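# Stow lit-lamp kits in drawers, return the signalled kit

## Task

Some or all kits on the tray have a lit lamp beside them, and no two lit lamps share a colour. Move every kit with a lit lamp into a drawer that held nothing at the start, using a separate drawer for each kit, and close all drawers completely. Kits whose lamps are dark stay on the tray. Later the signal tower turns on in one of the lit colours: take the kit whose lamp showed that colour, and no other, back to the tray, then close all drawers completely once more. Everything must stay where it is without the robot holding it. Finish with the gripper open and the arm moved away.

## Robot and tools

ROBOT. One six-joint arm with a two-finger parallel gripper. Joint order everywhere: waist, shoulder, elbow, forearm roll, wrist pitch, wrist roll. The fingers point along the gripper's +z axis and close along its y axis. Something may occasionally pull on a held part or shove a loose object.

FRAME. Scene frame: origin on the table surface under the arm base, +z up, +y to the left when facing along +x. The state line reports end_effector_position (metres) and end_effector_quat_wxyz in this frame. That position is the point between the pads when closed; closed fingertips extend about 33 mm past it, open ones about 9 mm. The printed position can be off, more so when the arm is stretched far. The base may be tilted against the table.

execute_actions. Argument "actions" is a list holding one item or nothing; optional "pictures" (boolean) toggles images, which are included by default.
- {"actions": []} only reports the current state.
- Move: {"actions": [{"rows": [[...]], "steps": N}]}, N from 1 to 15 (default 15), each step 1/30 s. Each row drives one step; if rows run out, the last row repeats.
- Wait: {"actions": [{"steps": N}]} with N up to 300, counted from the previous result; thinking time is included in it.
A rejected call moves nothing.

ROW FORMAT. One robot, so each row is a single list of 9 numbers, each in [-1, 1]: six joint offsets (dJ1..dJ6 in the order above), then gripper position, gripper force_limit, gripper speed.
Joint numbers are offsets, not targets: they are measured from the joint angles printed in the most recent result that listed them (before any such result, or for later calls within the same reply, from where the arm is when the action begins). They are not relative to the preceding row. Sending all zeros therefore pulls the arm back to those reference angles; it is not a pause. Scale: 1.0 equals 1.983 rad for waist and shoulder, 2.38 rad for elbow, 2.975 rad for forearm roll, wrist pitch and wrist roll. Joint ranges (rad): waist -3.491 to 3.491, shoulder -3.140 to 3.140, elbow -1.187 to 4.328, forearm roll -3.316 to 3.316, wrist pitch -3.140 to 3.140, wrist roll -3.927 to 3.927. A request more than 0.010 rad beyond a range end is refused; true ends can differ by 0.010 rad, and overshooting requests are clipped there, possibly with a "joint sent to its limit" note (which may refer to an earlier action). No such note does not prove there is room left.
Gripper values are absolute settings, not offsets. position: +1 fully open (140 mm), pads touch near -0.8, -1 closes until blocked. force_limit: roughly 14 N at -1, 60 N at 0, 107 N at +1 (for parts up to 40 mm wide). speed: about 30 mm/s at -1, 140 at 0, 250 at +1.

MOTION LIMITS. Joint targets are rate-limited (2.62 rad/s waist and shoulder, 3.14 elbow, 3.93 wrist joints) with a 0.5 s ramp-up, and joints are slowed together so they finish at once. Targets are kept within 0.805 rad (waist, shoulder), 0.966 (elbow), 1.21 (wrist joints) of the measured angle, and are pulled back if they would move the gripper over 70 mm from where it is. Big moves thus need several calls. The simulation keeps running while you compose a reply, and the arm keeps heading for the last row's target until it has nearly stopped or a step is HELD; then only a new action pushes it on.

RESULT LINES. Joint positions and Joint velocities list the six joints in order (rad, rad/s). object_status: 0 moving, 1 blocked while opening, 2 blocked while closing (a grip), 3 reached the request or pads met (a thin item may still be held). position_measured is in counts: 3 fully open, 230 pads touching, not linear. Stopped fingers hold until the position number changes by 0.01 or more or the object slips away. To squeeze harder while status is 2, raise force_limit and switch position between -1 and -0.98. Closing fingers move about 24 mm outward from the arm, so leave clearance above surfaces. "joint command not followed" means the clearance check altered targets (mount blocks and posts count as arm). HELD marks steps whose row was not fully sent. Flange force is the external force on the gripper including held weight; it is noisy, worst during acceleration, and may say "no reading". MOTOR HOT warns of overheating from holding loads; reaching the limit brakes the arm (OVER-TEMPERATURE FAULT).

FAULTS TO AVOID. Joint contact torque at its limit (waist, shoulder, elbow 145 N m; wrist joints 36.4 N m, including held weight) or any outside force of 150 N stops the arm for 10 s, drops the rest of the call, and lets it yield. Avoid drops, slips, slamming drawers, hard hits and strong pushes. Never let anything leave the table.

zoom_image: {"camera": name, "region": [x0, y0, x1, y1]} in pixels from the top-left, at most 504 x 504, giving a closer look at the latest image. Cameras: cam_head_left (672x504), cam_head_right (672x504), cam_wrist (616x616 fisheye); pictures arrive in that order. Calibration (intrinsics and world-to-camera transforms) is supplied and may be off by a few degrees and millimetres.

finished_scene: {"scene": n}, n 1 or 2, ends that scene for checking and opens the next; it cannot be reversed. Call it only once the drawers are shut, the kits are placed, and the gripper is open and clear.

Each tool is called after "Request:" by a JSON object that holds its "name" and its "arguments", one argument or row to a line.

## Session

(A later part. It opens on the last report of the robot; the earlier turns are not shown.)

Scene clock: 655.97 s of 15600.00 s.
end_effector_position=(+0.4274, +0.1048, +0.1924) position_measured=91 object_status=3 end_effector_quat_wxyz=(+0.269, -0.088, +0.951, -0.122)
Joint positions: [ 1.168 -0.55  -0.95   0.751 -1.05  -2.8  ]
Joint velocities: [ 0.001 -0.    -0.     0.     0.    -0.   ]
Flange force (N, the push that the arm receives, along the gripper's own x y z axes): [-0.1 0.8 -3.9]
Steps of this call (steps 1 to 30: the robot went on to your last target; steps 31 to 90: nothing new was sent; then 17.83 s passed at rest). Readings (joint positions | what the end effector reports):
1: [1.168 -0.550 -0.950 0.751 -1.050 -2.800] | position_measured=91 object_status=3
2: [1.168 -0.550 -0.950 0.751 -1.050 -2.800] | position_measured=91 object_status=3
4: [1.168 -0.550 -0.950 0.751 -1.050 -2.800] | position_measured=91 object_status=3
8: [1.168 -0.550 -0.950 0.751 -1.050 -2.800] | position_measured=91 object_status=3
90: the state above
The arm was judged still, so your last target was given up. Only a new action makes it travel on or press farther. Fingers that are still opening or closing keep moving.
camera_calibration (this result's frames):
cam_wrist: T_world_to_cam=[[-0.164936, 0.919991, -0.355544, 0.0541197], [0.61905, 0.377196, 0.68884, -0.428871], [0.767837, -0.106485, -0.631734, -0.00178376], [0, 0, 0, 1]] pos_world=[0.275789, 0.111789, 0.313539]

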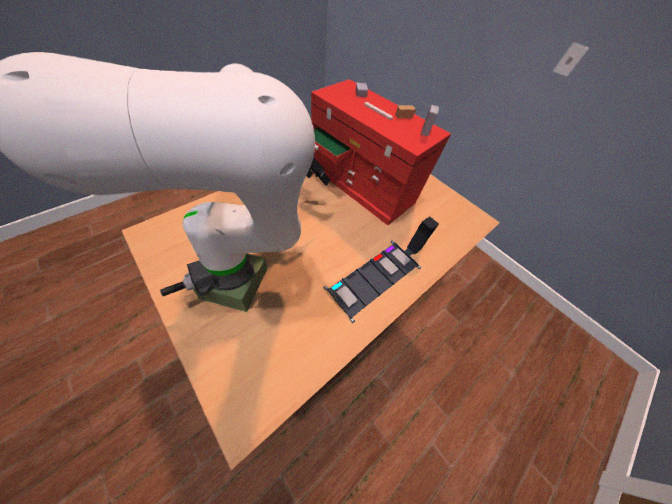

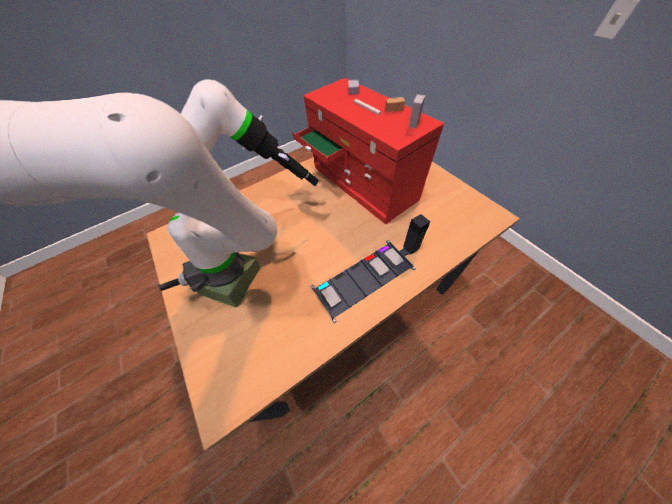

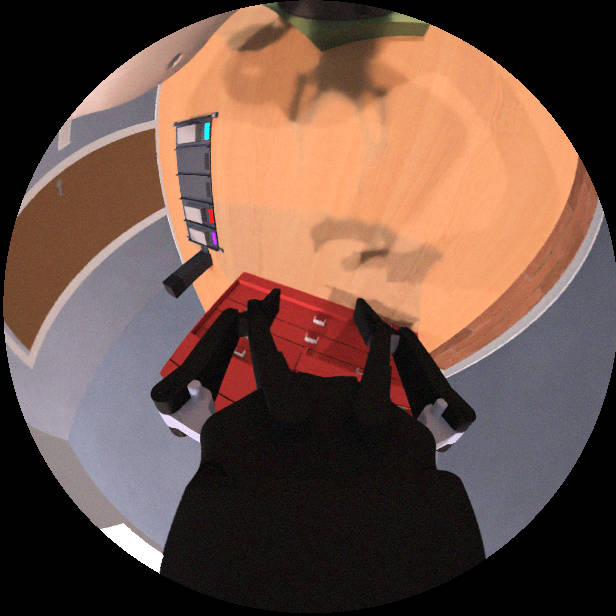

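Request:
{"name": "execute_actions", "arguments": {
  "actions": [
    {"rows":[[-0.7689,0.3609,0.2983,-0.3513,0.0534,0.6144,0.3,0.3,0]],"steps":15}
  ],
  "pictures": false
}}

Request:
{"name": "execute_actions", "arguments": {
  "actions": [
    {"steps":40}
  ]
}}

Scene clock: 675.17 s of 15600.00 s.
end_effector_position=(+0.4517, +0.0518, +0.1248) position_measured=91 object_status=3 end_effector_quat_wxyz=(+0.079, -0.084, +0.991, -0.070)
Joint positions: [ 0.683 -0.189 -0.593  0.225 -0.97  -2.073]
Joint velocities: [-1.325  0.683  0.678 -0.991  0.15   1.963]
Flange force (N, the push that the arm receives, along the gripper's own x y z axes): [-16.1 1.2 3.1]
Steps of this call (steps 1 to 90: nothing new was sent; then 15.70 s passed at rest; steps 91 to 105: all 15 steps of this action). Readings (joint positions | what the end effector reports):
91: [1.168 -0.550 -0.950 0.751 -1.050 -2.799] | position_measured=91 object_status=3
92: [1.164 -0.547 -0.948 0.746 -1.050 -2.794] | position_measured=91 object_status=3
94: [1.141 -0.526 -0.927 0.716 -1.045 -2.759] | position_measured=91 object_status=3
98: [1.023 -0.422 -0.824 0.565 -1.022 -2.583] | position_measured=91 object_status=3
105: the state above

Scene clock: 676.50 s of 15600.00 s.
end_effector_position=(+0.4670, -0.2948, +0.0993) position_measured=91 object_status=3 end_effector_quat_wxyz=(+0.129, +0.018, +0.991, -0.002)
Joint positions: [-0.357  0.166 -0.24  -0.294 -0.891 -0.972]
Joint velocities: [-0.002  0.     0.002  0.    -0.     0.   ]
Flange force (N, the push that the arm receives, along the gripper's own x y z axes): [-2.8 1.6 -2.7]
Steps of this call (steps 1 to 40: the robot went on to your last target). Readings (joint positions | what the end effector reports):
1: [0.639 -0.167 -0.571 0.193 -0.965 -2.008] | position_measured=91 object_status=3
2: [0.597 -0.148 -0.552 0.165 -0.961 -1.948] | position_measured=91 object_status=3
4: [0.517 -0.114 -0.518 0.115 -0.954 -1.843] | position_measured=91 object_status=3
8: [0.369 -0.062 -0.467 0.039 -0.942 -1.681] | position_measured=91 object_status=3
40: the state above
camera_calibration (this result's frames):
cam_wrist: T_world_to_cam=[[-0.0490854, 0.997048, -0.0590343, 0.334415], [0.837819, 0.0732791, 0.541009, -0.415556], [0.543738, -0.0229044, -0.838943, 0.0162917], [0, 0, 0, 1]] pos_world=[0.355717, -0.302603, 0.258229]

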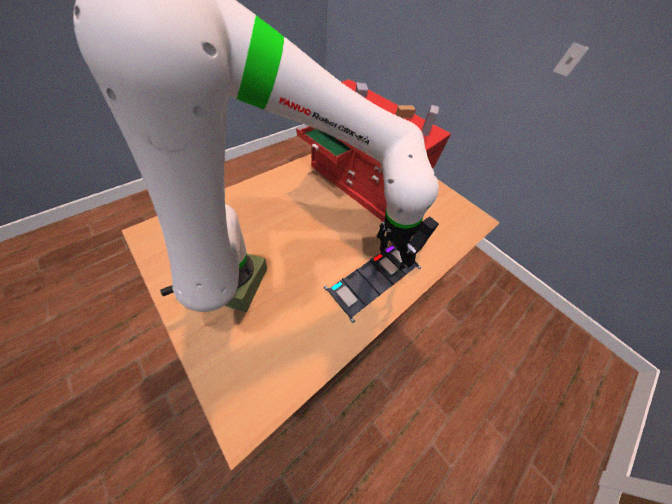

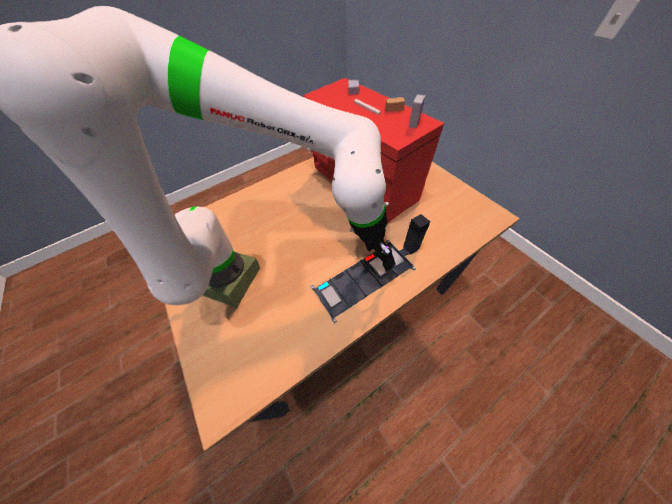

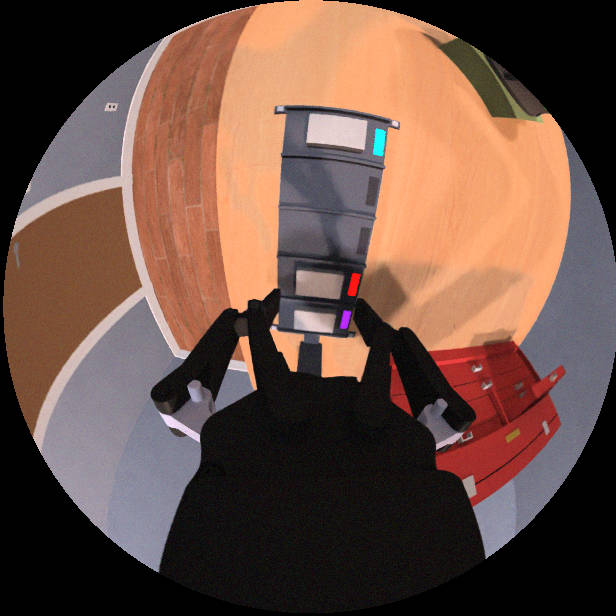

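Request:
{"name": "execute_actions", "arguments": {
  "actions": [
    {"rows":[[0.0071,0.0452,-0.0209,-0.0121,0.0463,0.0145,0.3,0.3,0]],"steps":15}
  ]
}}

Scene clock: 679.70 s of 15600.00 s.
end_effector_position=(+0.4674, -0.2944, +0.0366) position_measured=91 object_status=3 end_effector_quat_wxyz=(+0.130, +0.018, +0.991, -0.002)
Joint positions: [-0.343  0.256 -0.29  -0.33  -0.754 -0.929]
Joint velocities: [ 0.     0.001 -0.001 -0.001  0.    -0.   ]
Flange force (N, the push that the arm receives, along the gripper's own x y z axes): [-3.8 0.7 -2.3]
Steps of this call (steps 1 to 30: the robot went on to your last target; steps 31 to 81: nothing new was sent; steps 82 to 96: all 15 steps of this action). Readings (joint positions | what the end effector reports):
82: [-0.357 0.166 -0.240 -0.294 -0.891 -0.972] | position_measured=91 object_status=3
83: [-0.357 0.169 -0.241 -0.295 -0.886 -0.970] | position_measured=91 object_status=3
85: [-0.353 0.193 -0.254 -0.305 -0.850 -0.959] | position_measured=91 object_status=3
89: [-0.344 0.252 -0.288 -0.328 -0.760 -0.931] | position_measured=91 object_status=3
96: the state above
camera_calibration (this result's frames):
cam_wrist: T_world_to_cam=[[-0.0494296, 0.997003, -0.0595184, 0.330498], [0.837023, 0.0738636, 0.542159, -0.381538], [0.544931, -0.0230195, -0.838165, -0.0371654], [0, 0, 0, 1]] pos_world=[0.355945, -0.302181, 0.195375]

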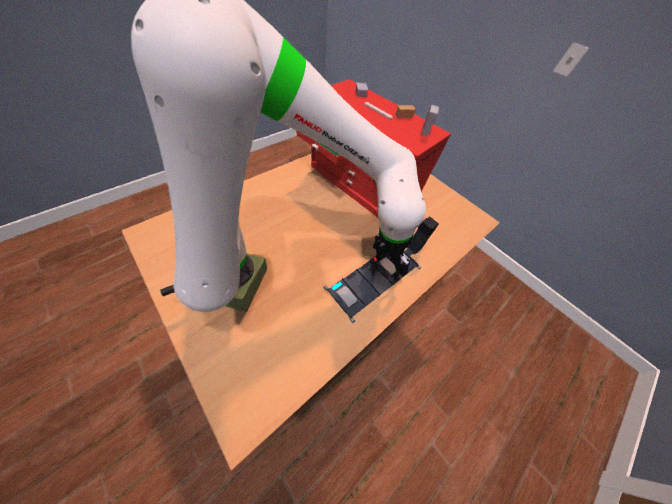

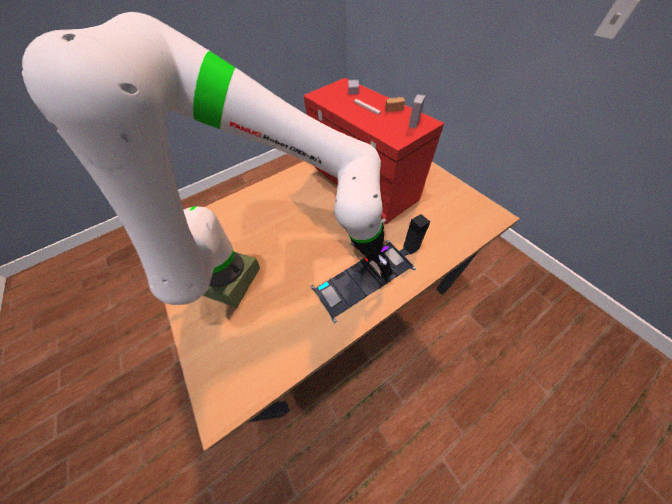

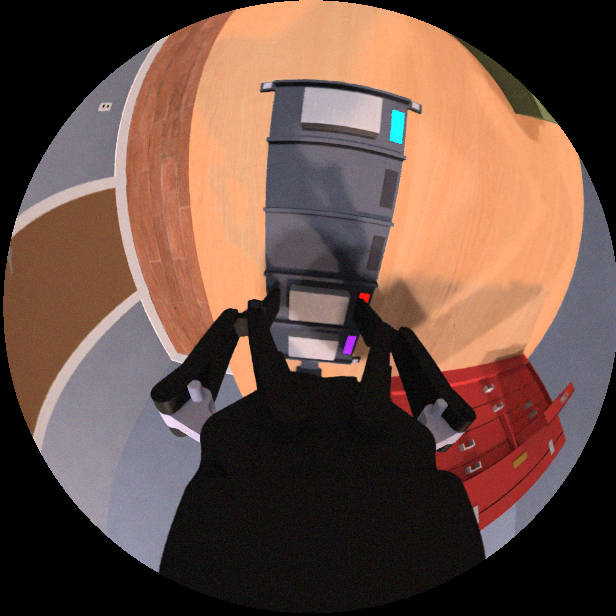

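Request:
{"name": "execute_actions", "arguments": {
  "actions": [
    {"rows":[[0,0,0,0,0,0,-1,0.3,-0.3]],"steps":13}
  ],
  "pictures": false
}}

Request:
{"name": "execute_actions", "arguments": {
  "actions": [
    {"rows":[[-0.0071,-0.0452,0.0209,0.0121,-0.0463,-0.0145,-1,0.3,-0.3],[-0.0071,-0.0452,0.0209,0.0121,-0.0463,-0.0145,-1,0.3,-0.3],[-0.0071,-0.0452,0.0209,0.0121,-0.0463,-0.0145,-1,0.3,-0.3],[-0.0071,-0.0452,0.0209,0.0121,-0.0463,-0.0145,-1,0.3,-0.3],[-0.0071,-0.0452,0.0209,0.0121,-0.0463,-0.0145,-1,0.3,-0.3],[0.1336,-0.23,0.0378,0.0605,-0.1499,-0.0911,-1,0.3,-0.3]],"steps":15}
  ],
  "pictures": false
}}

Request:
{"name": "execute_actions", "arguments": {
  "actions": [
    {"steps":16}
  ],
  "pictures": false
}}

Request:
{"name": "execute_actions", "arguments": {
  "actions": [
    {"rows":[[0.35,0.0673,0.0605,0.0804,-0.0112,-0.2594,-1,0.3,-0.3],[0.35,0.0673,0.0605,0.0804,-0.0112,-0.2594,-1,0.3,-0.3],[0.35,0.0673,0.0605,0.0804,-0.0112,-0.2594,-1,0.3,-0.3],[0.35,0.0673,0.0605,0.0804,-0.0112,-0.2594,-1,0.3,-0.3],[0.35,0.0673,0.0605,0.0804,-0.0112,-0.2594,-1,0.3,-0.3],[0.35,0.0673,0.0605,0.0804,-0.0112,-0.2594,-1,0.3,-0.3],[0.35,0.0673,0.0605,0.0804,-0.0112,-0.2594,-1,0.3,-0.3],[0.35,0.0673,0.0605,0.0804,-0.0112,-0.2594,-1,0.3,-0.3],[0.35,0.0673,0.0605,0.0804,-0.0112,-0.2594,-1,0.3,-0.3],[0.4617,0.0888,0.0798,0.106,-0.0148,-0.3422,-1,0.3,-0.3]],"steps":15}
  ],
  "pictures": false
}}

Request:
{"name": "execute_actions", "arguments": {
  "actions": [
    {"steps":30}
  ]
}}

Scene clock: 692.10 s of 15600.00 s.
end_effector_position=(+0.4674, -0.2944, +0.0365) position_measured=134 object_status=0 end_effector_quat_wxyz=(+0.130, +0.018, +0.991, -0.002)
Joint positions: [-0.343  0.256 -0.29  -0.33  -0.754 -0.929]
Joint velocities: [-0.     0.    -0.001 -0.002  0.     0.   ]
Flange force (N, the push that the arm receives, along the gripper's own x y z axes): [0.1 6.7 -45.2]
Steps of this call (steps 1 to 15: the robot went on to your last target; steps 16 to 90: nothing new was sent; then 8.97 s passed at rest; steps 91 to 103: all 13 steps of this action). Readings (joint positions | what the end effector reports):
91: [-0.343 0.256 -0.290 -0.330 -0.754 -0.929] | position_measured=91 object_status=0
92: [-0.343 0.256 -0.290 -0.330 -0.754 -0.929] | position_measured=94 object_status=0
94: [-0.343 0.256 -0.290 -0.330 -0.754 -0.929] | position_measured=106 object_status=0
98: [-0.343 0.256 -0.290 -0.330 -0.754 -0.929] | position_measured=129 object_status=0
103: the state above

Scene clock: 692.60 s of 15600.00 s.
end_effector_position=(+0.4841, -0.2323, +0.1815) position_measured=134 object_status=2 end_effector_quat_wxyz=(+0.136, -0.026, +0.990, -0.007)
Joint positions: [-0.23  -0.002 -0.226 -0.228 -1.025 -1.078]
Joint velocities: [ 0.51  -0.665  0.085  0.26  -0.58  -0.408]
Flange force (N, the push that the arm receives, along the gripper's own x y z axes): [-6.1 -2.9 -1.9]
Steps of this call (steps 1 to 15: all 15 steps of this action). Readings (joint positions | what the end effector reports):
1: [-0.343 0.256 -0.290 -0.330 -0.754 -0.929] | position_measured=134 object_status=2
2: [-0.343 0.253 -0.289 -0.329 -0.759 -0.930] | position_measured=134 object_status=2
4: [-0.347 0.229 -0.276 -0.319 -0.795 -0.942] | position_measured=134 object_status=2
8: [-0.348 0.152 -0.244 -0.288 -0.891 -0.982] | position_measured=134 object_status=2
15: the state above

Scene clock: 693.13 s of 15600.00 s.
end_effector_position=(+0.4734, -0.1609, +0.2764) position_measured=134 object_status=2 end_effector_quat_wxyz=(+0.144, -0.070, +0.987, -0.017)
Joint positions: [-0.078 -0.2   -0.2   -0.15  -1.199 -1.2  ]
Joint velocities: [ 0.002 -0.001  0.     0.001 -0.001 -0.001]
Flange force (N, the push that the arm receives, along the gripper's own x y z axes): [-2.5 0.2 -1.5]
Steps of this call (steps 1 to 16: the robot went on to your last target). Readings (joint positions | what the end effector reports):
1: [-0.213 -0.025 -0.223 -0.219 -1.045 -1.092] | position_measured=134 object_status=2
2: [-0.196 -0.047 -0.220 -0.210 -1.065 -1.106] | position_measured=134 object_status=2
4: [-0.160 -0.093 -0.214 -0.192 -1.105 -1.134] | position_measured=134 object_status=2
8: [-0.097 -0.176 -0.203 -0.159 -1.178 -1.185] | position_measured=134 object_status=2
16: the state above

Scene clock: 693.63 s of 15600.00 s.
end_effector_position=(+0.5366, -0.0338, +0.2767) position_measured=134 object_status=2 end_effector_quat_wxyz=(+0.123, -0.061, +0.990, -0.007)
Joint positions: [ 0.269 -0.132 -0.128 -0.03  -1.216 -1.586]
Joint velocities: [ 0.862  0.164  0.178  0.295 -0.041 -0.951]
Flange force (N, the push that the arm receives, along the gripper's own x y z axes): [-1.8 -1.0 0.1]
Steps of this call (steps 1 to 15: all 15 steps of this action). Readings (joint positions | what the end effector reports):
1: [-0.078 -0.200 -0.200 -0.150 -1.200 -1.200] | position_measured=134 object_status=2
2: [-0.075 -0.200 -0.200 -0.148 -1.200 -1.204] | position_measured=134 object_status=2
4: [-0.051 -0.194 -0.195 -0.140 -1.201 -1.230] | position_measured=134 object_status=2
8: [0.060 -0.172 -0.172 -0.102 -1.206 -1.353] | position_measured=134 object_status=2
15: the state above

Scene clock: 694.63 s of 15600.00 s.
end_effector_position=(+0.5565, +0.2277, +0.2900) position_measured=134 object_status=2 end_effector_quat_wxyz=(+0.130, -0.045, +0.990, +0.006)
Joint positions: [ 0.837 -0.024 -0.01   0.165 -1.244 -2.218]
Joint velocities: [ 0.001  0.     0.001 -0.001  0.    -0.001]
Flange force (N, the push that the arm receives, along the gripper's own x y z axes): [-1.4 1.1 -2.0]
Steps of this call (steps 1 to 30: the robot went on to your last target). Readings (joint positions | what the end effector reports):
1: [0.298 -0.127 -0.122 -0.020 -1.218 -1.618] | position_measured=134 object_status=2
2: [0.327 -0.121 -0.116 -0.010 -1.219 -1.650] | position_measured=134 object_status=2
4: [0.384 -0.110 -0.104 0.009 -1.222 -1.714] | position_measured=134 object_status=2
8: [0.497 -0.089 -0.081 0.048 -1.227 -1.839] | position_measured=134 object_status=2
30: the state above
camera_calibration (this result's frames):
cam_wrist: T_world_to_cam=[[-0.175108, 0.982729, -0.0598448, -0.0973261], [0.820902, 0.179291, 0.542195, -0.64711], [0.54356, 0.045816, -0.838119, 0.123744], [0, 0, 0, 1]] pos_world=[0.446909, 0.205996, 0.448747]

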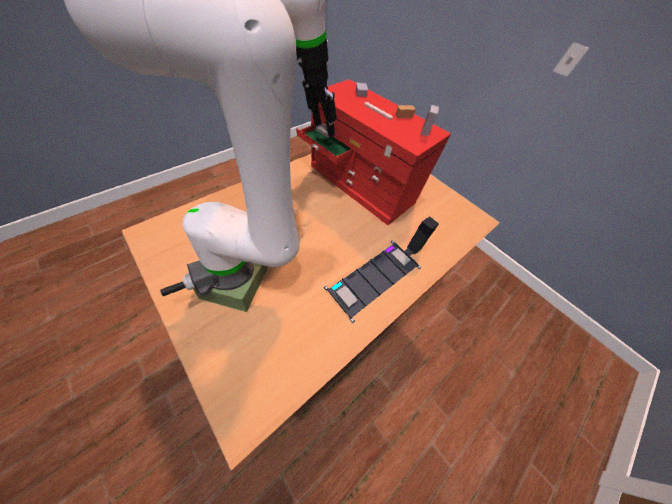

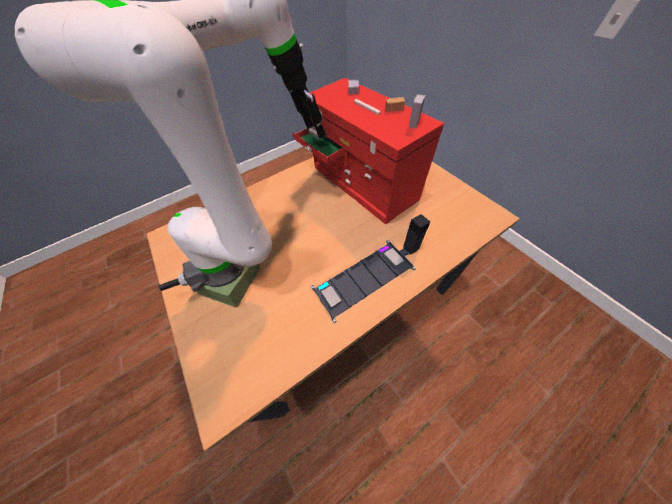

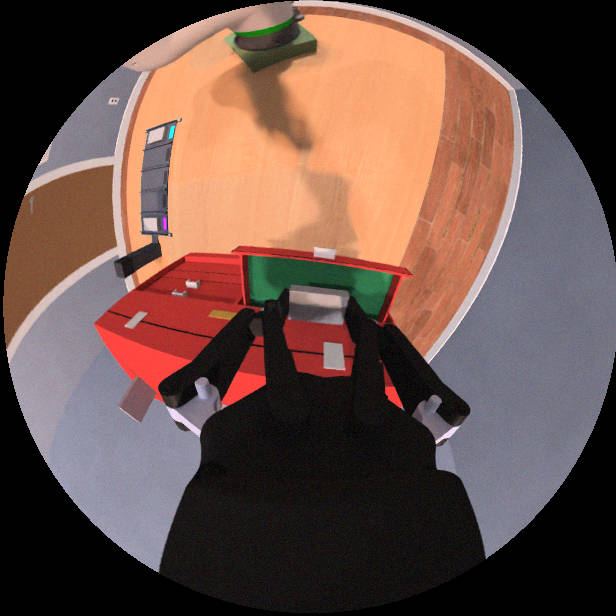

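Request:
{"name": "execute_actions", "arguments": {
  "actions": [
    {"rows":[[-0.0004,0.007,-0.0352,0.0024,0.0329,-0.0056,-1,0.3,-0.3],[-0.0004,0.007,-0.0352,0.0024,0.0329,-0.0056,-1,0.3,-0.3],[-0.0004,0.007,-0.0352,0.0024,0.0329,-0.0056,-1,0.3,-0.3],[-0.0004,0.007,-0.0352,0.0024,0.0329,-0.0056,-1,0.3,-0.3],[-0.0004,0.007,-0.0352,0.0024,0.0329,-0.0056,-1,0.3,-0.3],[-0.0004,0.007,-0.0352,0.0024,0.0329,-0.0056,-1,0.3,-0.3],[-0.0004,0.007,-0.0352,0.0024,0.0329,-0.0056,-1,0.3,-0.3],[-0.0004,0.007,-0.0352,0.0024,0.0329,-0.0056,-1,0.3,-0.3],[-0.0005,0.0089,-0.042,0.0028,0.0393,-0.0068,-1,0.3,-0.3]],"steps":15}
  ],
  "pictures": false
}}

Request:
{"name": "execute_actions", "arguments": {
  "actions": [
    {"rows":[[0,0.0005,-0.0017,0.0001,0.0016,-0.0003,-1,0.3,-0.3]],"steps":8}
  ]
}}

Scene clock: 702.53 s of 15600.00 s.
end_effector_position=(+0.5575, +0.2286, +0.2403) position_measured=134 object_status=2 end_effector_quat_wxyz=(+0.131, -0.045, +0.990, +0.006)
Joint positions: [ 0.836 -0.007 -0.11   0.174 -1.127 -2.238]
Joint velocities: [ 0.001  0.002 -0.006  0.001  0.008 -0.002]
Flange force (N, the push that the arm receives, along the gripper's own x y z axes): [1.0 0.9 -0.3]
Steps of this call (steps 1 to 15: the robot went on to your last target; steps 16 to 90: nothing new was sent; then 4.40 s passed at rest; steps 91 to 105: all 15 steps of this action). Readings (joint positions | what the end effector reports):
91: [0.838 -0.024 -0.010 0.165 -1.243 -2.218] | position_measured=134 object_status=2
92: [0.838 -0.024 -0.014 0.166 -1.238 -2.219] | position_measured=134 object_status=2
94: [0.837 -0.019 -0.042 0.168 -1.205 -2.224] | position_measured=134 object_status=2
98: [0.837 -0.010 -0.093 0.172 -1.147 -2.234] | position_measured=134 object_status=2
105: the state above

Scene clock: 702.80 s of 15600.00 s.
end_effector_position=(+0.5575, +0.2286, +0.2382) position_measured=134 object_status=2 end_effector_quat_wxyz=(+0.130, -0.045, +0.990, +0.006)
Joint positions: [ 0.836 -0.006 -0.114  0.174 -1.122 -2.239]
Joint velocities: [-0.001  0.    -0.002 -0.     0.001  0.001]
Flange force (N, the push that the arm receives, along the gripper's own x y z axes): [1.2 1.2 -1.9]
Steps of this call (steps 1 to 8: all 8 steps of this action). Readings (joint positions | what the end effector reports):
1: [0.836 -0.007 -0.110 0.174 -1.127 -2.238] | position_measured=134 object_status=2
2: [0.836 -0.006 -0.112 0.174 -1.125 -2.238] | position_measured=134 object_status=2
4: [0.836 -0.006 -0.113 0.174 -1.123 -2.239] | position_measured=134 object_status=2
8: the state above
camera_calibration (this result's frames):
cam_wrist: T_world_to_cam=[[-0.175432, 0.982663, -0.0599715, -0.100892], [0.82036, 0.17959, 0.542914, -0.619896], [0.544272, 0.0460463, -0.837644, 0.0792027], [0, 0, 0, 1]] pos_world=[0.447731, 0.206824, 0.396844]

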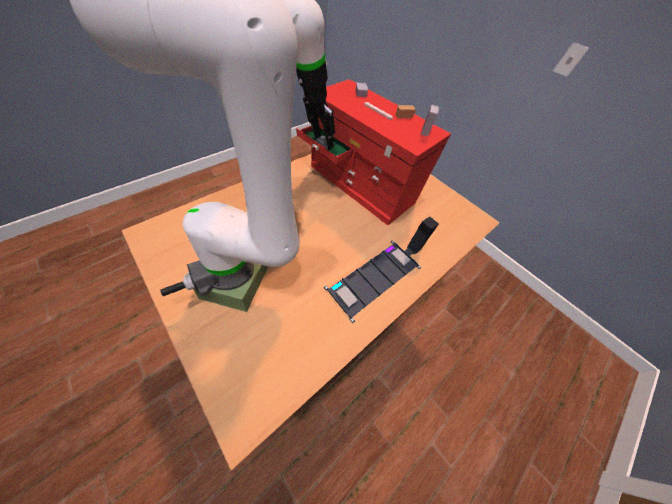

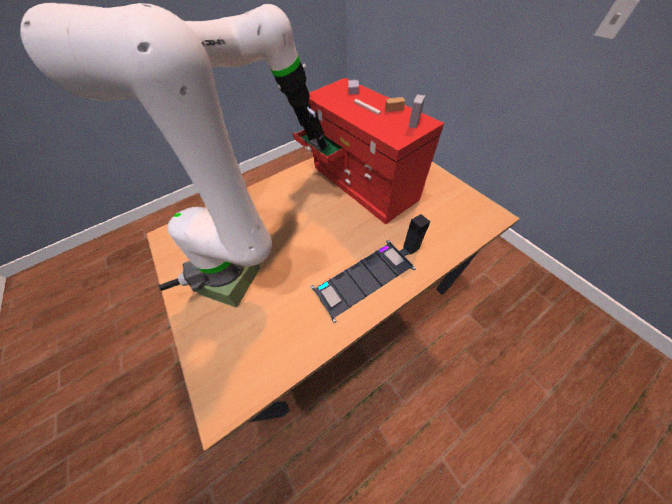

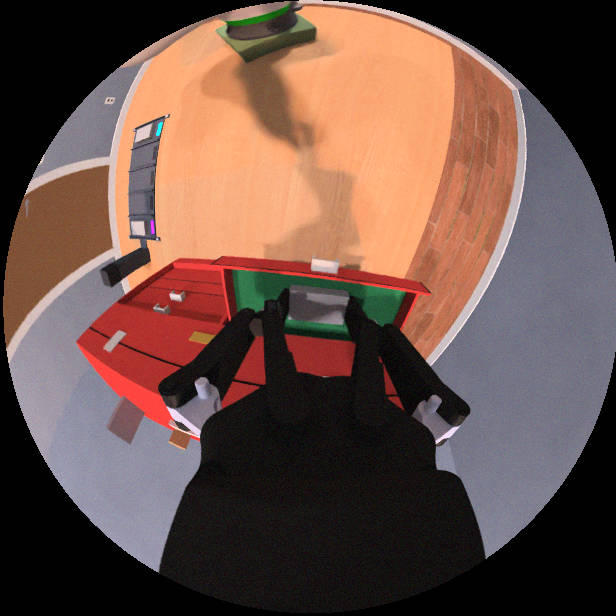

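Request:
{"name": "execute_actions", "arguments": {
  "actions": [
    {"rows":[[0,0.0005,-0.0017,0.0001,0.0016,-0.0003,-1,0.3,-0.3]],"steps":8}
  ],
  "pictures": false
}}

Scene clock: 705.93 s of 15600.00 s.
end_effector_position=(+0.5574, +0.2286, +0.2361) position_measured=134 object_status=2 end_effector_quat_wxyz=(+0.130, -0.045, +0.990, +0.006)
Joint positions: [ 0.836 -0.005 -0.118  0.174 -1.118 -2.24 ]
Joint velocities: [-0.     0.     0.     0.002  0.001 -0.   ]
Flange force (N, the push that the arm receives, along the gripper's own x y z axes): [-1.0 0.4 -8.6]
Steps of this call (steps 1 to 15: the robot went on to your last target; steps 16 to 86: nothing new was sent; steps 87 to 94: all 8 steps of this action). Readings (joint positions | what the end effector reports):
87: [0.836 -0.006 -0.114 0.174 -1.122 -2.239] | position_measured=134 object_status=2
88: [0.836 -0.005 -0.116 0.174 -1.120 -2.239] | position_measured=134 object_status=2
90: [0.836 -0.005 -0.117 0.174 -1.118 -2.240] | position_measured=134 object_status=2
94: the state above

Request:
{"name": "execute_actions", "arguments": {
  "actions": [
    {"rows":[[0,0,0,0,0,0,0.2,0.3,-0.3]],"steps":9}
  ],
  "pictures": false
}}

Request:
{"name": "execute_actions", "arguments": {
  "actions": [
    {"rows":[[0.0008,-0.0096,0.0454,-0.0029,-0.0424,0.0074,0.2,0.3,-0.3],[0.0008,-0.0096,0.0454,-0.0029,-0.0424,0.0074,0.2,0.3,-0.3],[0.0008,-0.0096,0.0454,-0.0029,-0.0424,0.0074,0.2,0.3,-0.3],[0.0008,-0.0096,0.0454,-0.0029,-0.0424,0.0074,0.2,0.3,-0.3],[0.0008,-0.0096,0.0454,-0.0029,-0.0424,0.0074,0.2,0.3,-0.3],[0.0008,-0.0096,0.0454,-0.0029,-0.0424,0.0074,0.2,0.3,-0.3],[0.0008,-0.0096,0.0454,-0.0029,-0.0424,0.0074,0.2,0.3,-0.3],[0.1972,-0.2698,-0.2929,0.2171,0.0645,-0.2511,-0.25,0.3,-0.3]],"steps":15}
  ],
  "pictures": false
}}

Request:
{"name": "execute_actions", "arguments": {
  "actions": [
    {"steps":22}
  ],
  "pictures": false
}}

Request:
{"name": "execute_actions", "arguments": {
  "actions": [
    {"rows":[[-0.0303,0.0237,-0.0517,0.0343,0.0524,-0.0413,-0.25,0.3,-0.3],[-0.0303,0.0237,-0.0517,0.0343,0.0524,-0.0413,-0.25,0.3,-0.3],[-0.0303,0.0237,-0.0517,0.0343,0.0524,-0.0413,-0.25,0.3,-0.3],[-0.0303,0.0237,-0.0517,0.0343,0.0524,-0.0413,-0.25,0.3,-0.3],[-0.0303,0.0237,-0.0517,0.0343,0.0524,-0.0413,-0.25,0.3,-0.3],[-0.0303,0.0237,-0.0517,0.0343,0.0524,-0.0413,-0.25,0.3,-0.3],[-0.0303,0.0237,-0.0517,0.0343,0.0524,-0.0413,-0.25,0.3,-0.3],[-0.0303,0.0237,-0.0517,0.0343,0.0524,-0.0413,-0.25,0.3,-0.3],[-0.0668,0.0541,-0.0351,0.0368,0.0739,-0.0299,-0.25,0.3,-0.3]],"steps":15}
  ],
  "pictures": false
}}

Request:
{"name": "execute_actions", "arguments": {
  "actions": [
    {"steps":6}
  ]
}}

Request:
{"name": "zoom_image", "arguments": {
  "camera": "cam_wrist",
  "region": [260, 250, 380, 370]
}}

Scene clock: 726.93 s of 15600.00 s.
end_effector_position=(+0.5573, +0.2286, +0.2359) position_measured=104 object_status=0 end_effector_quat_wxyz=(+0.130, -0.045, +0.990, +0.006)
Joint positions: [ 0.836 -0.005 -0.118  0.174 -1.118 -2.24 ]
Joint velocities: [-0.    -0.     0.    -0.002 -0.001 -0.   ]
Flange force (N, the push that the arm receives, along the gripper's own x y z axes): [-1.3 0.2 -2.5]
Steps of this call (steps 1 to 15: the robot went on to your last target; steps 16 to 90: nothing new was sent; then 17.70 s passed at rest; steps 91 to 99: all 9 steps of this action). Readings (joint positions | what the end effector reports):
91: [0.836 -0.005 -0.118 0.174 -1.118 -2.240] | position_measured=134 object_status=0
92: [0.836 -0.005 -0.118 0.174 -1.118 -2.240] | position_measured=134 object_status=0
94: [0.836 -0.005 -0.118 0.174 -1.118 -2.240] | position_measured=119 object_status=0
98: [0.836 -0.005 -0.118 0.174 -1.118 -2.240] | position_measured=104 object_status=0
99: the state above

Scene clock: 727.43 s of 15600.00 s.
end_effector_position=(+0.5444, +0.2226, +0.3155) position_measured=142 object_status=0 end_effector_quat_wxyz=(+0.186, -0.028, +0.982, -0.005)
Joint positions: [ 0.921 -0.14  -0.14   0.303 -1.187 -2.375]
Joint velocities: [ 0.68  -0.925 -1.251  1.128  0.509 -1.305]
Flange force (N, the push that the arm receives, along the gripper's own x y z axes): [-24.1 6.8 -5.5]
Steps of this call (steps 1 to 15: all 15 steps of this action). Readings (joint positions | what the end effector reports):
1: [0.836 -0.005 -0.118 0.174 -1.118 -2.240] | position_measured=104 object_status=0
2: [0.836 -0.005 -0.114 0.174 -1.123 -2.239] | position_measured=104 object_status=0
4: [0.837 -0.010 -0.086 0.170 -1.156 -2.233] | position_measured=104 object_status=0
8: [0.838 -0.023 -0.014 0.166 -1.238 -2.219] | position_measured=104 object_status=0
15: the state above

Scene clock: 728.17 s of 15600.00 s.
end_effector_position=(+0.4640, +0.2211, +0.2751) position_measured=160 object_status=3 end_effector_quat_wxyz=(+0.342, -0.042, +0.939, +0.015)
Joint positions: [ 1.228 -0.54  -0.815  0.82  -0.926 -2.987]
Joint velocities: [-0.001 -0.    -0.001 -0.002  0.     0.   ]
Flange force (N, the push that the arm receives, along the gripper's own x y z axes): [-1.2 1.2 -4.9]
Steps of this call (steps 1 to 22: the robot went on to your last target). Readings (joint positions | what the end effector reports):
1: [0.946 -0.174 -0.186 0.344 -1.168 -2.422] | position_measured=147 object_status=0
2: [0.974 -0.211 -0.238 0.391 -1.147 -2.476] | position_measured=153 object_status=0
4: [1.034 -0.291 -0.364 0.493 -1.097 -2.597] | position_measured=160 object_status=0
8: [1.139 -0.425 -0.609 0.670 -1.004 -2.808] | position_measured=160 object_status=0
22: the state above

Scene clock: 728.67 s of 15600.00 s.
end_effector_position=(+0.4845, +0.2228, +0.2175) position_measured=160 object_status=3 end_effector_quat_wxyz=(+0.341, -0.043, +0.939, +0.016)
Joint positions: [ 1.099 -0.436 -0.901  0.929 -0.709 -3.078]
Joint velocities: [-0.157  0.13   0.106  0.013  0.122  0.086]
Flange force (N, the push that the arm receives, along the gripper's own x y z axes): [-16.4 4.6 13.8]
Steps of this call (steps 1 to 15: all 15 steps of this action). Readings (joint positions | what the end effector reports):
1: [1.227 -0.540 -0.815 0.820 -0.925 -2.987] | position_measured=160 object_status=3
2: [1.225 -0.538 -0.819 0.824 -0.920 -2.991] | position_measured=160 object_status=3
4: [1.211 -0.527 -0.847 0.847 -0.885 -3.019] | position_measured=160 object_status=3
8: [1.172 -0.496 -0.929 0.914 -0.782 -3.100] | position_measured=160 object_status=3
15: the state above

Scene clock: 728.87 s of 15600.00 s.
end_effector_position=(+0.4859, +0.2230, +0.2177) position_measured=160 object_status=3 end_effector_quat_wxyz=(+0.342, -0.043, +0.939, +0.016)
Joint positions: [ 1.095 -0.432 -0.899  0.93  -0.706 -3.076]
Joint velocities: [-0.     0.001  0.001 -0.001  0.     0.   ]
Flange force (N, the push that the arm receives, along the gripper's own x y z axes): [-0.6 -0.4 -3.0]
Steps of this call (steps 1 to 6: the robot went on to your last target). Readings (joint positions | what the end effector reports):
1: [1.096 -0.433 -0.899 0.929 -0.707 -3.076] | position_measured=160 object_status=3
2: [1.095 -0.433 -0.899 0.930 -0.706 -3.076] | position_measured=160 object_status=3
4: [1.095 -0.433 -0.899 0.930 -0.706 -3.076] | position_measured=160 object_status=3
6: the state above
camera_calibration (this result's frames):
cam_wrist: T_world_to_cam=[[-0.143412, 0.985574, -0.089875, -0.118846], [0.514361, 0.151813, 0.844029, -0.459728], [0.845497, 0.0748153, -0.528713, -0.11881], [0, 0, 0, 1]] pos_world=[0.319876, 0.195813, 0.314526]

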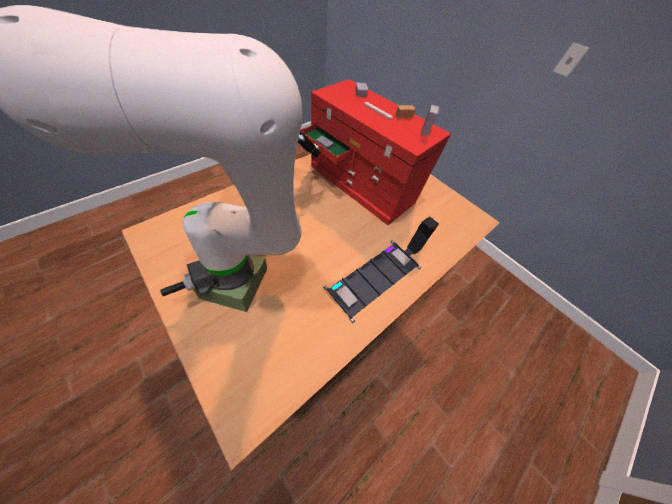

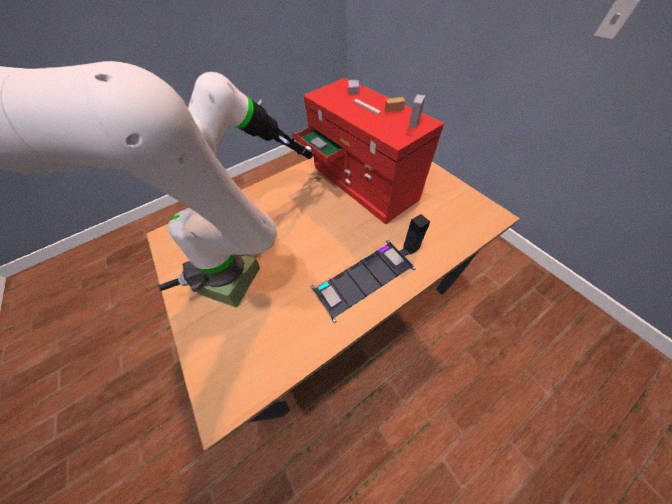

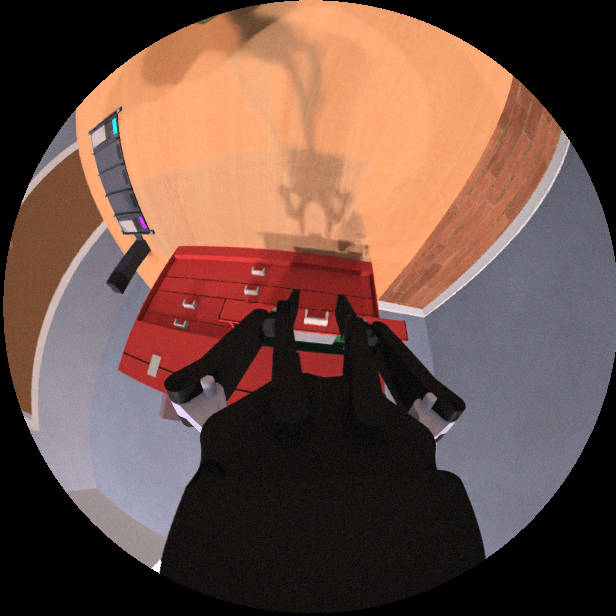

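Region (260, 250, 380, 370) of cam_wrist's 616x616 image, scaled by 4.200, with more detail than that image has.

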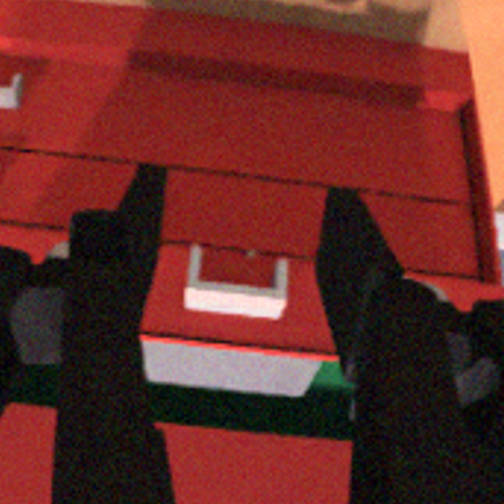

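Request:
{"name": "execute_actions", "arguments": {
  "actions": [
    {"rows":[[0,0,0,0,0,0,-1,0.1,-0.3]],"steps":11}
  ],
  "pictures": false
}}

Request:
{"name": "execute_actions", "arguments": {
  "actions": [
    {"rows":[[-0.0368,0.0328,0.0202,0.0007,0.0208,0.0131,-1,0.1,-0.3],[-0.0368,0.0328,0.0202,0.0007,0.0208,0.0131,-1,0.1,-0.3],[-0.0368,0.0328,0.0202,0.0007,0.0208,0.0131,-1,0.1,-0.3],[-0.0368,0.0328,0.0202,0.0007,0.0208,0.0131,-1,0.1,-0.3],[-0.0368,0.0328,0.0202,0.0007,0.0208,0.0131,-1,0.1,-0.3],[-0.0666,0.064,0.0408,0,0.0376,0.0255,-1,0.1,-0.3]],"steps":15}
  ],
  "pictures": false
}}

Request:
{"name": "execute_actions", "arguments": {
  "actions": [
    {"rows":[[-0.0257,0.0298,0.0218,-0.0024,0.0134,0.0124,-1,0.1,-0.3],[-0.0257,0.0298,0.0218,-0.0024,0.0134,0.0124,-1,0.1,-0.3],[-0.0257,0.0298,0.0218,-0.0024,0.0134,0.0124,-1,0.1,-0.3],[-0.0257,0.0298,0.0218,-0.0024,0.0134,0.0124,-1,0.1,-0.3],[-0.0257,0.0298,0.0218,-0.0024,0.0134,0.0124,-1,0.1,-0.3],[-0.0427,0.0536,0.0404,-0.0056,0.0218,0.0226,-1,0.1,-0.3],[-0.0427,0.0536,0.0404,-0.0056,0.0218,0.0226,-1,0.1,-0.3],[-0.0427,0.0536,0.0404,-0.0056,0.0218,0.0226,-1,0.1,-0.3],[-0.0427,0.0536,0.0404,-0.0056,0.0218,0.0226,-1,0.1,-0.3],[-0.0427,0.0536,0.0404,-0.0056,0.0218,0.0226,-1,0.1,-0.3],[-0.0427,0.0536,0.0404,-0.0056,0.0218,0.0226,-1,0.1,-0.3],[-0.0441,0.0556,0.0419,-0.0059,0.0225,0.0235,-1,0.1,-0.3],[-0.0455,0.0575,0.0435,-0.0061,0.0232,0.0243,-1,0.1,-0.3],[-0.0469,0.0595,0.045,-0.0064,0.0239,0.0252,-1,0.1,-0.3]],"steps":15}
  ],
  "pictures": false
}}

Request:
{"name": "execute_actions", "arguments": {
  "actions": [
    {"steps":8}
  ],
  "pictures": false
}}

Request:
{"name": "execute_actions", "arguments": {
  "actions": [
    {"rows":[[0,0,0,0,0,0,-0.25,0.1,-0.3]],"steps":9}
  ]
}}

Scene clock: 742.37 s of 15600.00 s.
end_effector_position=(+0.4860, +0.2230, +0.2177) position_measured=195 object_status=0 end_effector_quat_wxyz=(+0.342, -0.043, +0.939, +0.016)
Joint positions: [ 1.095 -0.432 -0.899  0.93  -0.706 -3.076]
Joint velocities: [-0.     0.     0.001  0.     0.001  0.   ]
Flange force (N, the push that the arm receives, along the gripper's own x y z axes): [-3.0 1.1 -8.0]
Steps of this call (steps 1 to 15: the robot went on to your last target; steps 16 to 90: nothing new was sent; then 10.13 s passed at rest; steps 91 to 101: all 11 steps of this action). Readings (joint positions | what the end effector reports):
91: [1.095 -0.432 -0.899 0.930 -0.706 -3.076] | position_measured=160 object_status=0
92: [1.095 -0.432 -0.899 0.930 -0.706 -3.076] | position_measured=163 object_status=0
94: [1.095 -0.432 -0.899 0.930 -0.706 -3.076] | position_measured=175 object_status=0
98: [1.095 -0.432 -0.899 0.930 -0.706 -3.076] | position_measured=195 object_status=0
101: the state above

Scene clock: 742.87 s of 15600.00 s.
end_effector_position=(+0.5371, +0.2273, +0.2180) position_measured=195 object_status=2 end_effector_quat_wxyz=(+0.341, -0.043, +0.939, +0.016)
Joint positions: [ 0.963 -0.306 -0.802  0.93  -0.594 -3.   ]
Joint velocities: [-0.002  0.004  0.003 -0.001  0.002  0.002]
Flange force (N, the push that the arm receives, along the gripper's own x y z axes): [-0.9 -1.8 1.1]
Steps of this call (steps 1 to 15: all 15 steps of this action). Readings (joint positions | what the end effector reports):
1: [1.095 -0.432 -0.899 0.930 -0.706 -3.076] | position_measured=195 object_status=0
2: [1.092 -0.430 -0.897 0.930 -0.703 -3.074] | position_measured=195 object_status=0
4: [1.070 -0.410 -0.882 0.930 -0.685 -3.062] | position_measured=195 object_status=2
8: [1.005 -0.350 -0.837 0.931 -0.630 -3.026] | position_measured=195 object_status=2
15: the state above

Scene clock: 743.37 s of 15600.00 s.
end_effector_position=(+0.5849, +0.2308, +0.2186) position_measured=195 object_status=2 end_effector_quat_wxyz=(+0.342, -0.043, +0.939, +0.016)
Joint positions: [ 0.874 -0.193 -0.699  0.912 -0.526 -2.928]
Joint velocities: [-0.065  0.091  0.086 -0.017  0.048  0.058]
Flange force (N, the push that the arm receives, along the gripper's own x y z axes): [10.2 5.9 6.6]
Steps of this call (steps 1 to 15: all 15 steps of this action). Readings (joint positions | what the end effector reports):
1: [0.963 -0.305 -0.801 0.930 -0.594 -3.000] | position_measured=195 object_status=2
2: [0.960 -0.302 -0.798 0.929 -0.592 -2.998] | position_measured=195 object_status=2
4: [0.940 -0.279 -0.778 0.926 -0.576 -2.983] | position_measured=195 object_status=2
8: [0.900 -0.229 -0.734 0.919 -0.545 -2.952] | position_measured=195 object_status=2
15: the state above

Scene clock: 743.63 s of 15600.00 s.
end_effector_position=(+0.5870, +0.2309, +0.2186) position_measured=195 object_status=2 end_effector_quat_wxyz=(+0.342, -0.043, +0.939, +0.016)
Joint positions: [ 0.87  -0.188 -0.695  0.911 -0.523 -2.925]
Joint velocities: [-0.001  0.    -0.001 -0.001  0.     0.   ]
Flange force (N, the push that the arm receives, along the gripper's own x y z axes): [14.9 8.1 -7.6]
Steps of this call (steps 1 to 8: the robot went on to your last target). Readings (joint positions | what the end effector reports):
1: [0.872 -0.190 -0.697 0.911 -0.524 -2.927] | position_measured=195 object_status=2
2: [0.871 -0.189 -0.696 0.911 -0.524 -2.926] | position_measured=195 object_status=2
4: [0.870 -0.188 -0.695 0.911 -0.523 -2.925] | position_measured=195 object_status=2
8: the state above

Scene clock: 743.93 s of 15600.00 s.
end_effector_position=(+0.5872, +0.2309, +0.2188) position_measured=160 object_status=0 end_effector_quat_wxyz=(+0.342, -0.043, +0.939, +0.016)
Joint positions: [ 0.87  -0.188 -0.694  0.911 -0.523 -2.925]
Joint velocities: [-0.001  0.     0.    -0.    -0.     0.   ]
Flange force (N, the push that the arm receives, along the gripper's own x y z axes): [-2.6 1.6 -0.9]
Steps of this call (steps 1 to 9: all 9 steps of this action). Readings (joint positions | what the end effector reports):
1: [0.870 -0.188 -0.695 0.911 -0.523 -2.925] | position_measured=195 object_status=0
2: [0.870 -0.188 -0.695 0.911 -0.523 -2.925] | position_measured=195 object_status=0
4: [0.870 -0.188 -0.694 0.911 -0.523 -2.925] | position_measured=180 object_status=0
8: [0.870 -0.188 -0.694 0.911 -0.523 -2.925] | position_measured=160 object_status=0
9: the state above
camera_calibration (this result's frames):
cam_wrist: T_world_to_cam=[[-0.141984, 0.985849, -0.0891212, -0.113084], [0.513882, 0.150361, 0.844581, -0.513419], [0.84603, 0.0741193, -0.527958, -0.204719], [0, 0, 0, 1]] pos_world=[0.420979, 0.203855, 0.315463]

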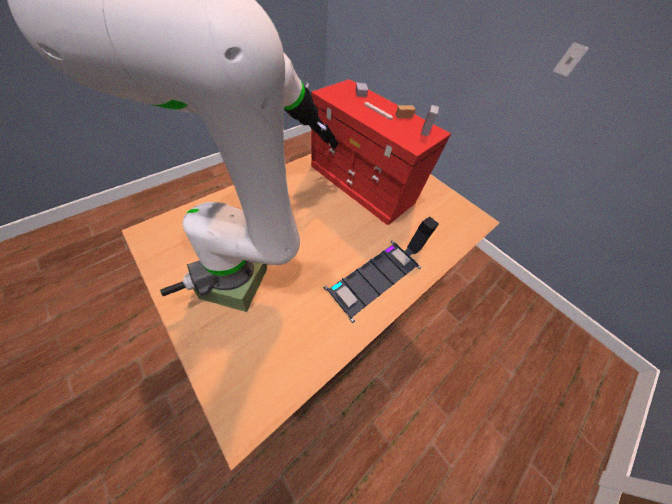

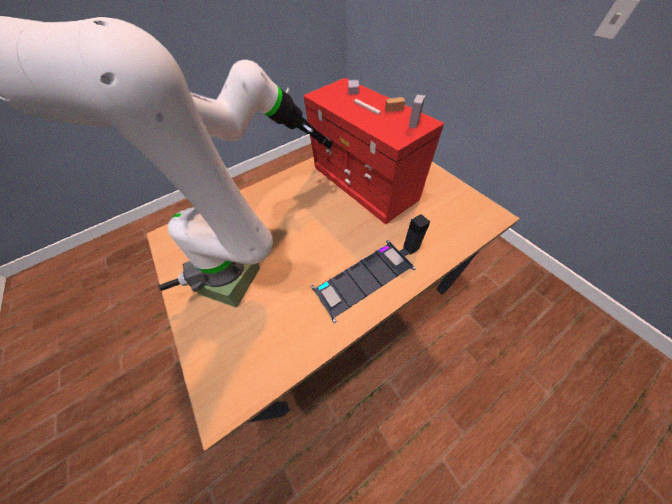

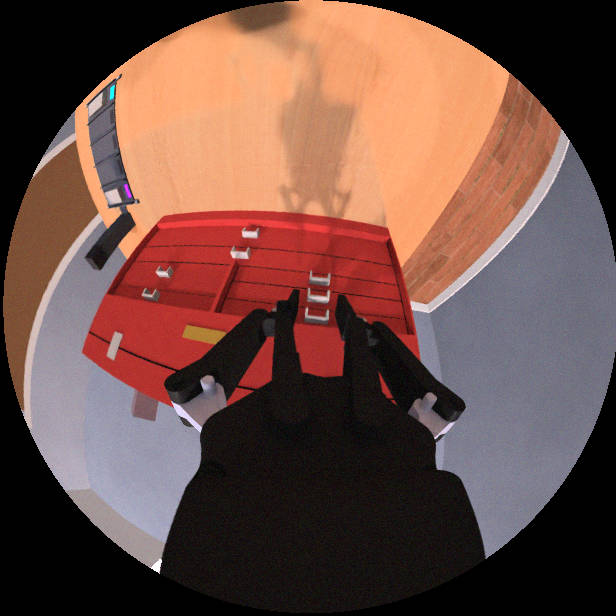

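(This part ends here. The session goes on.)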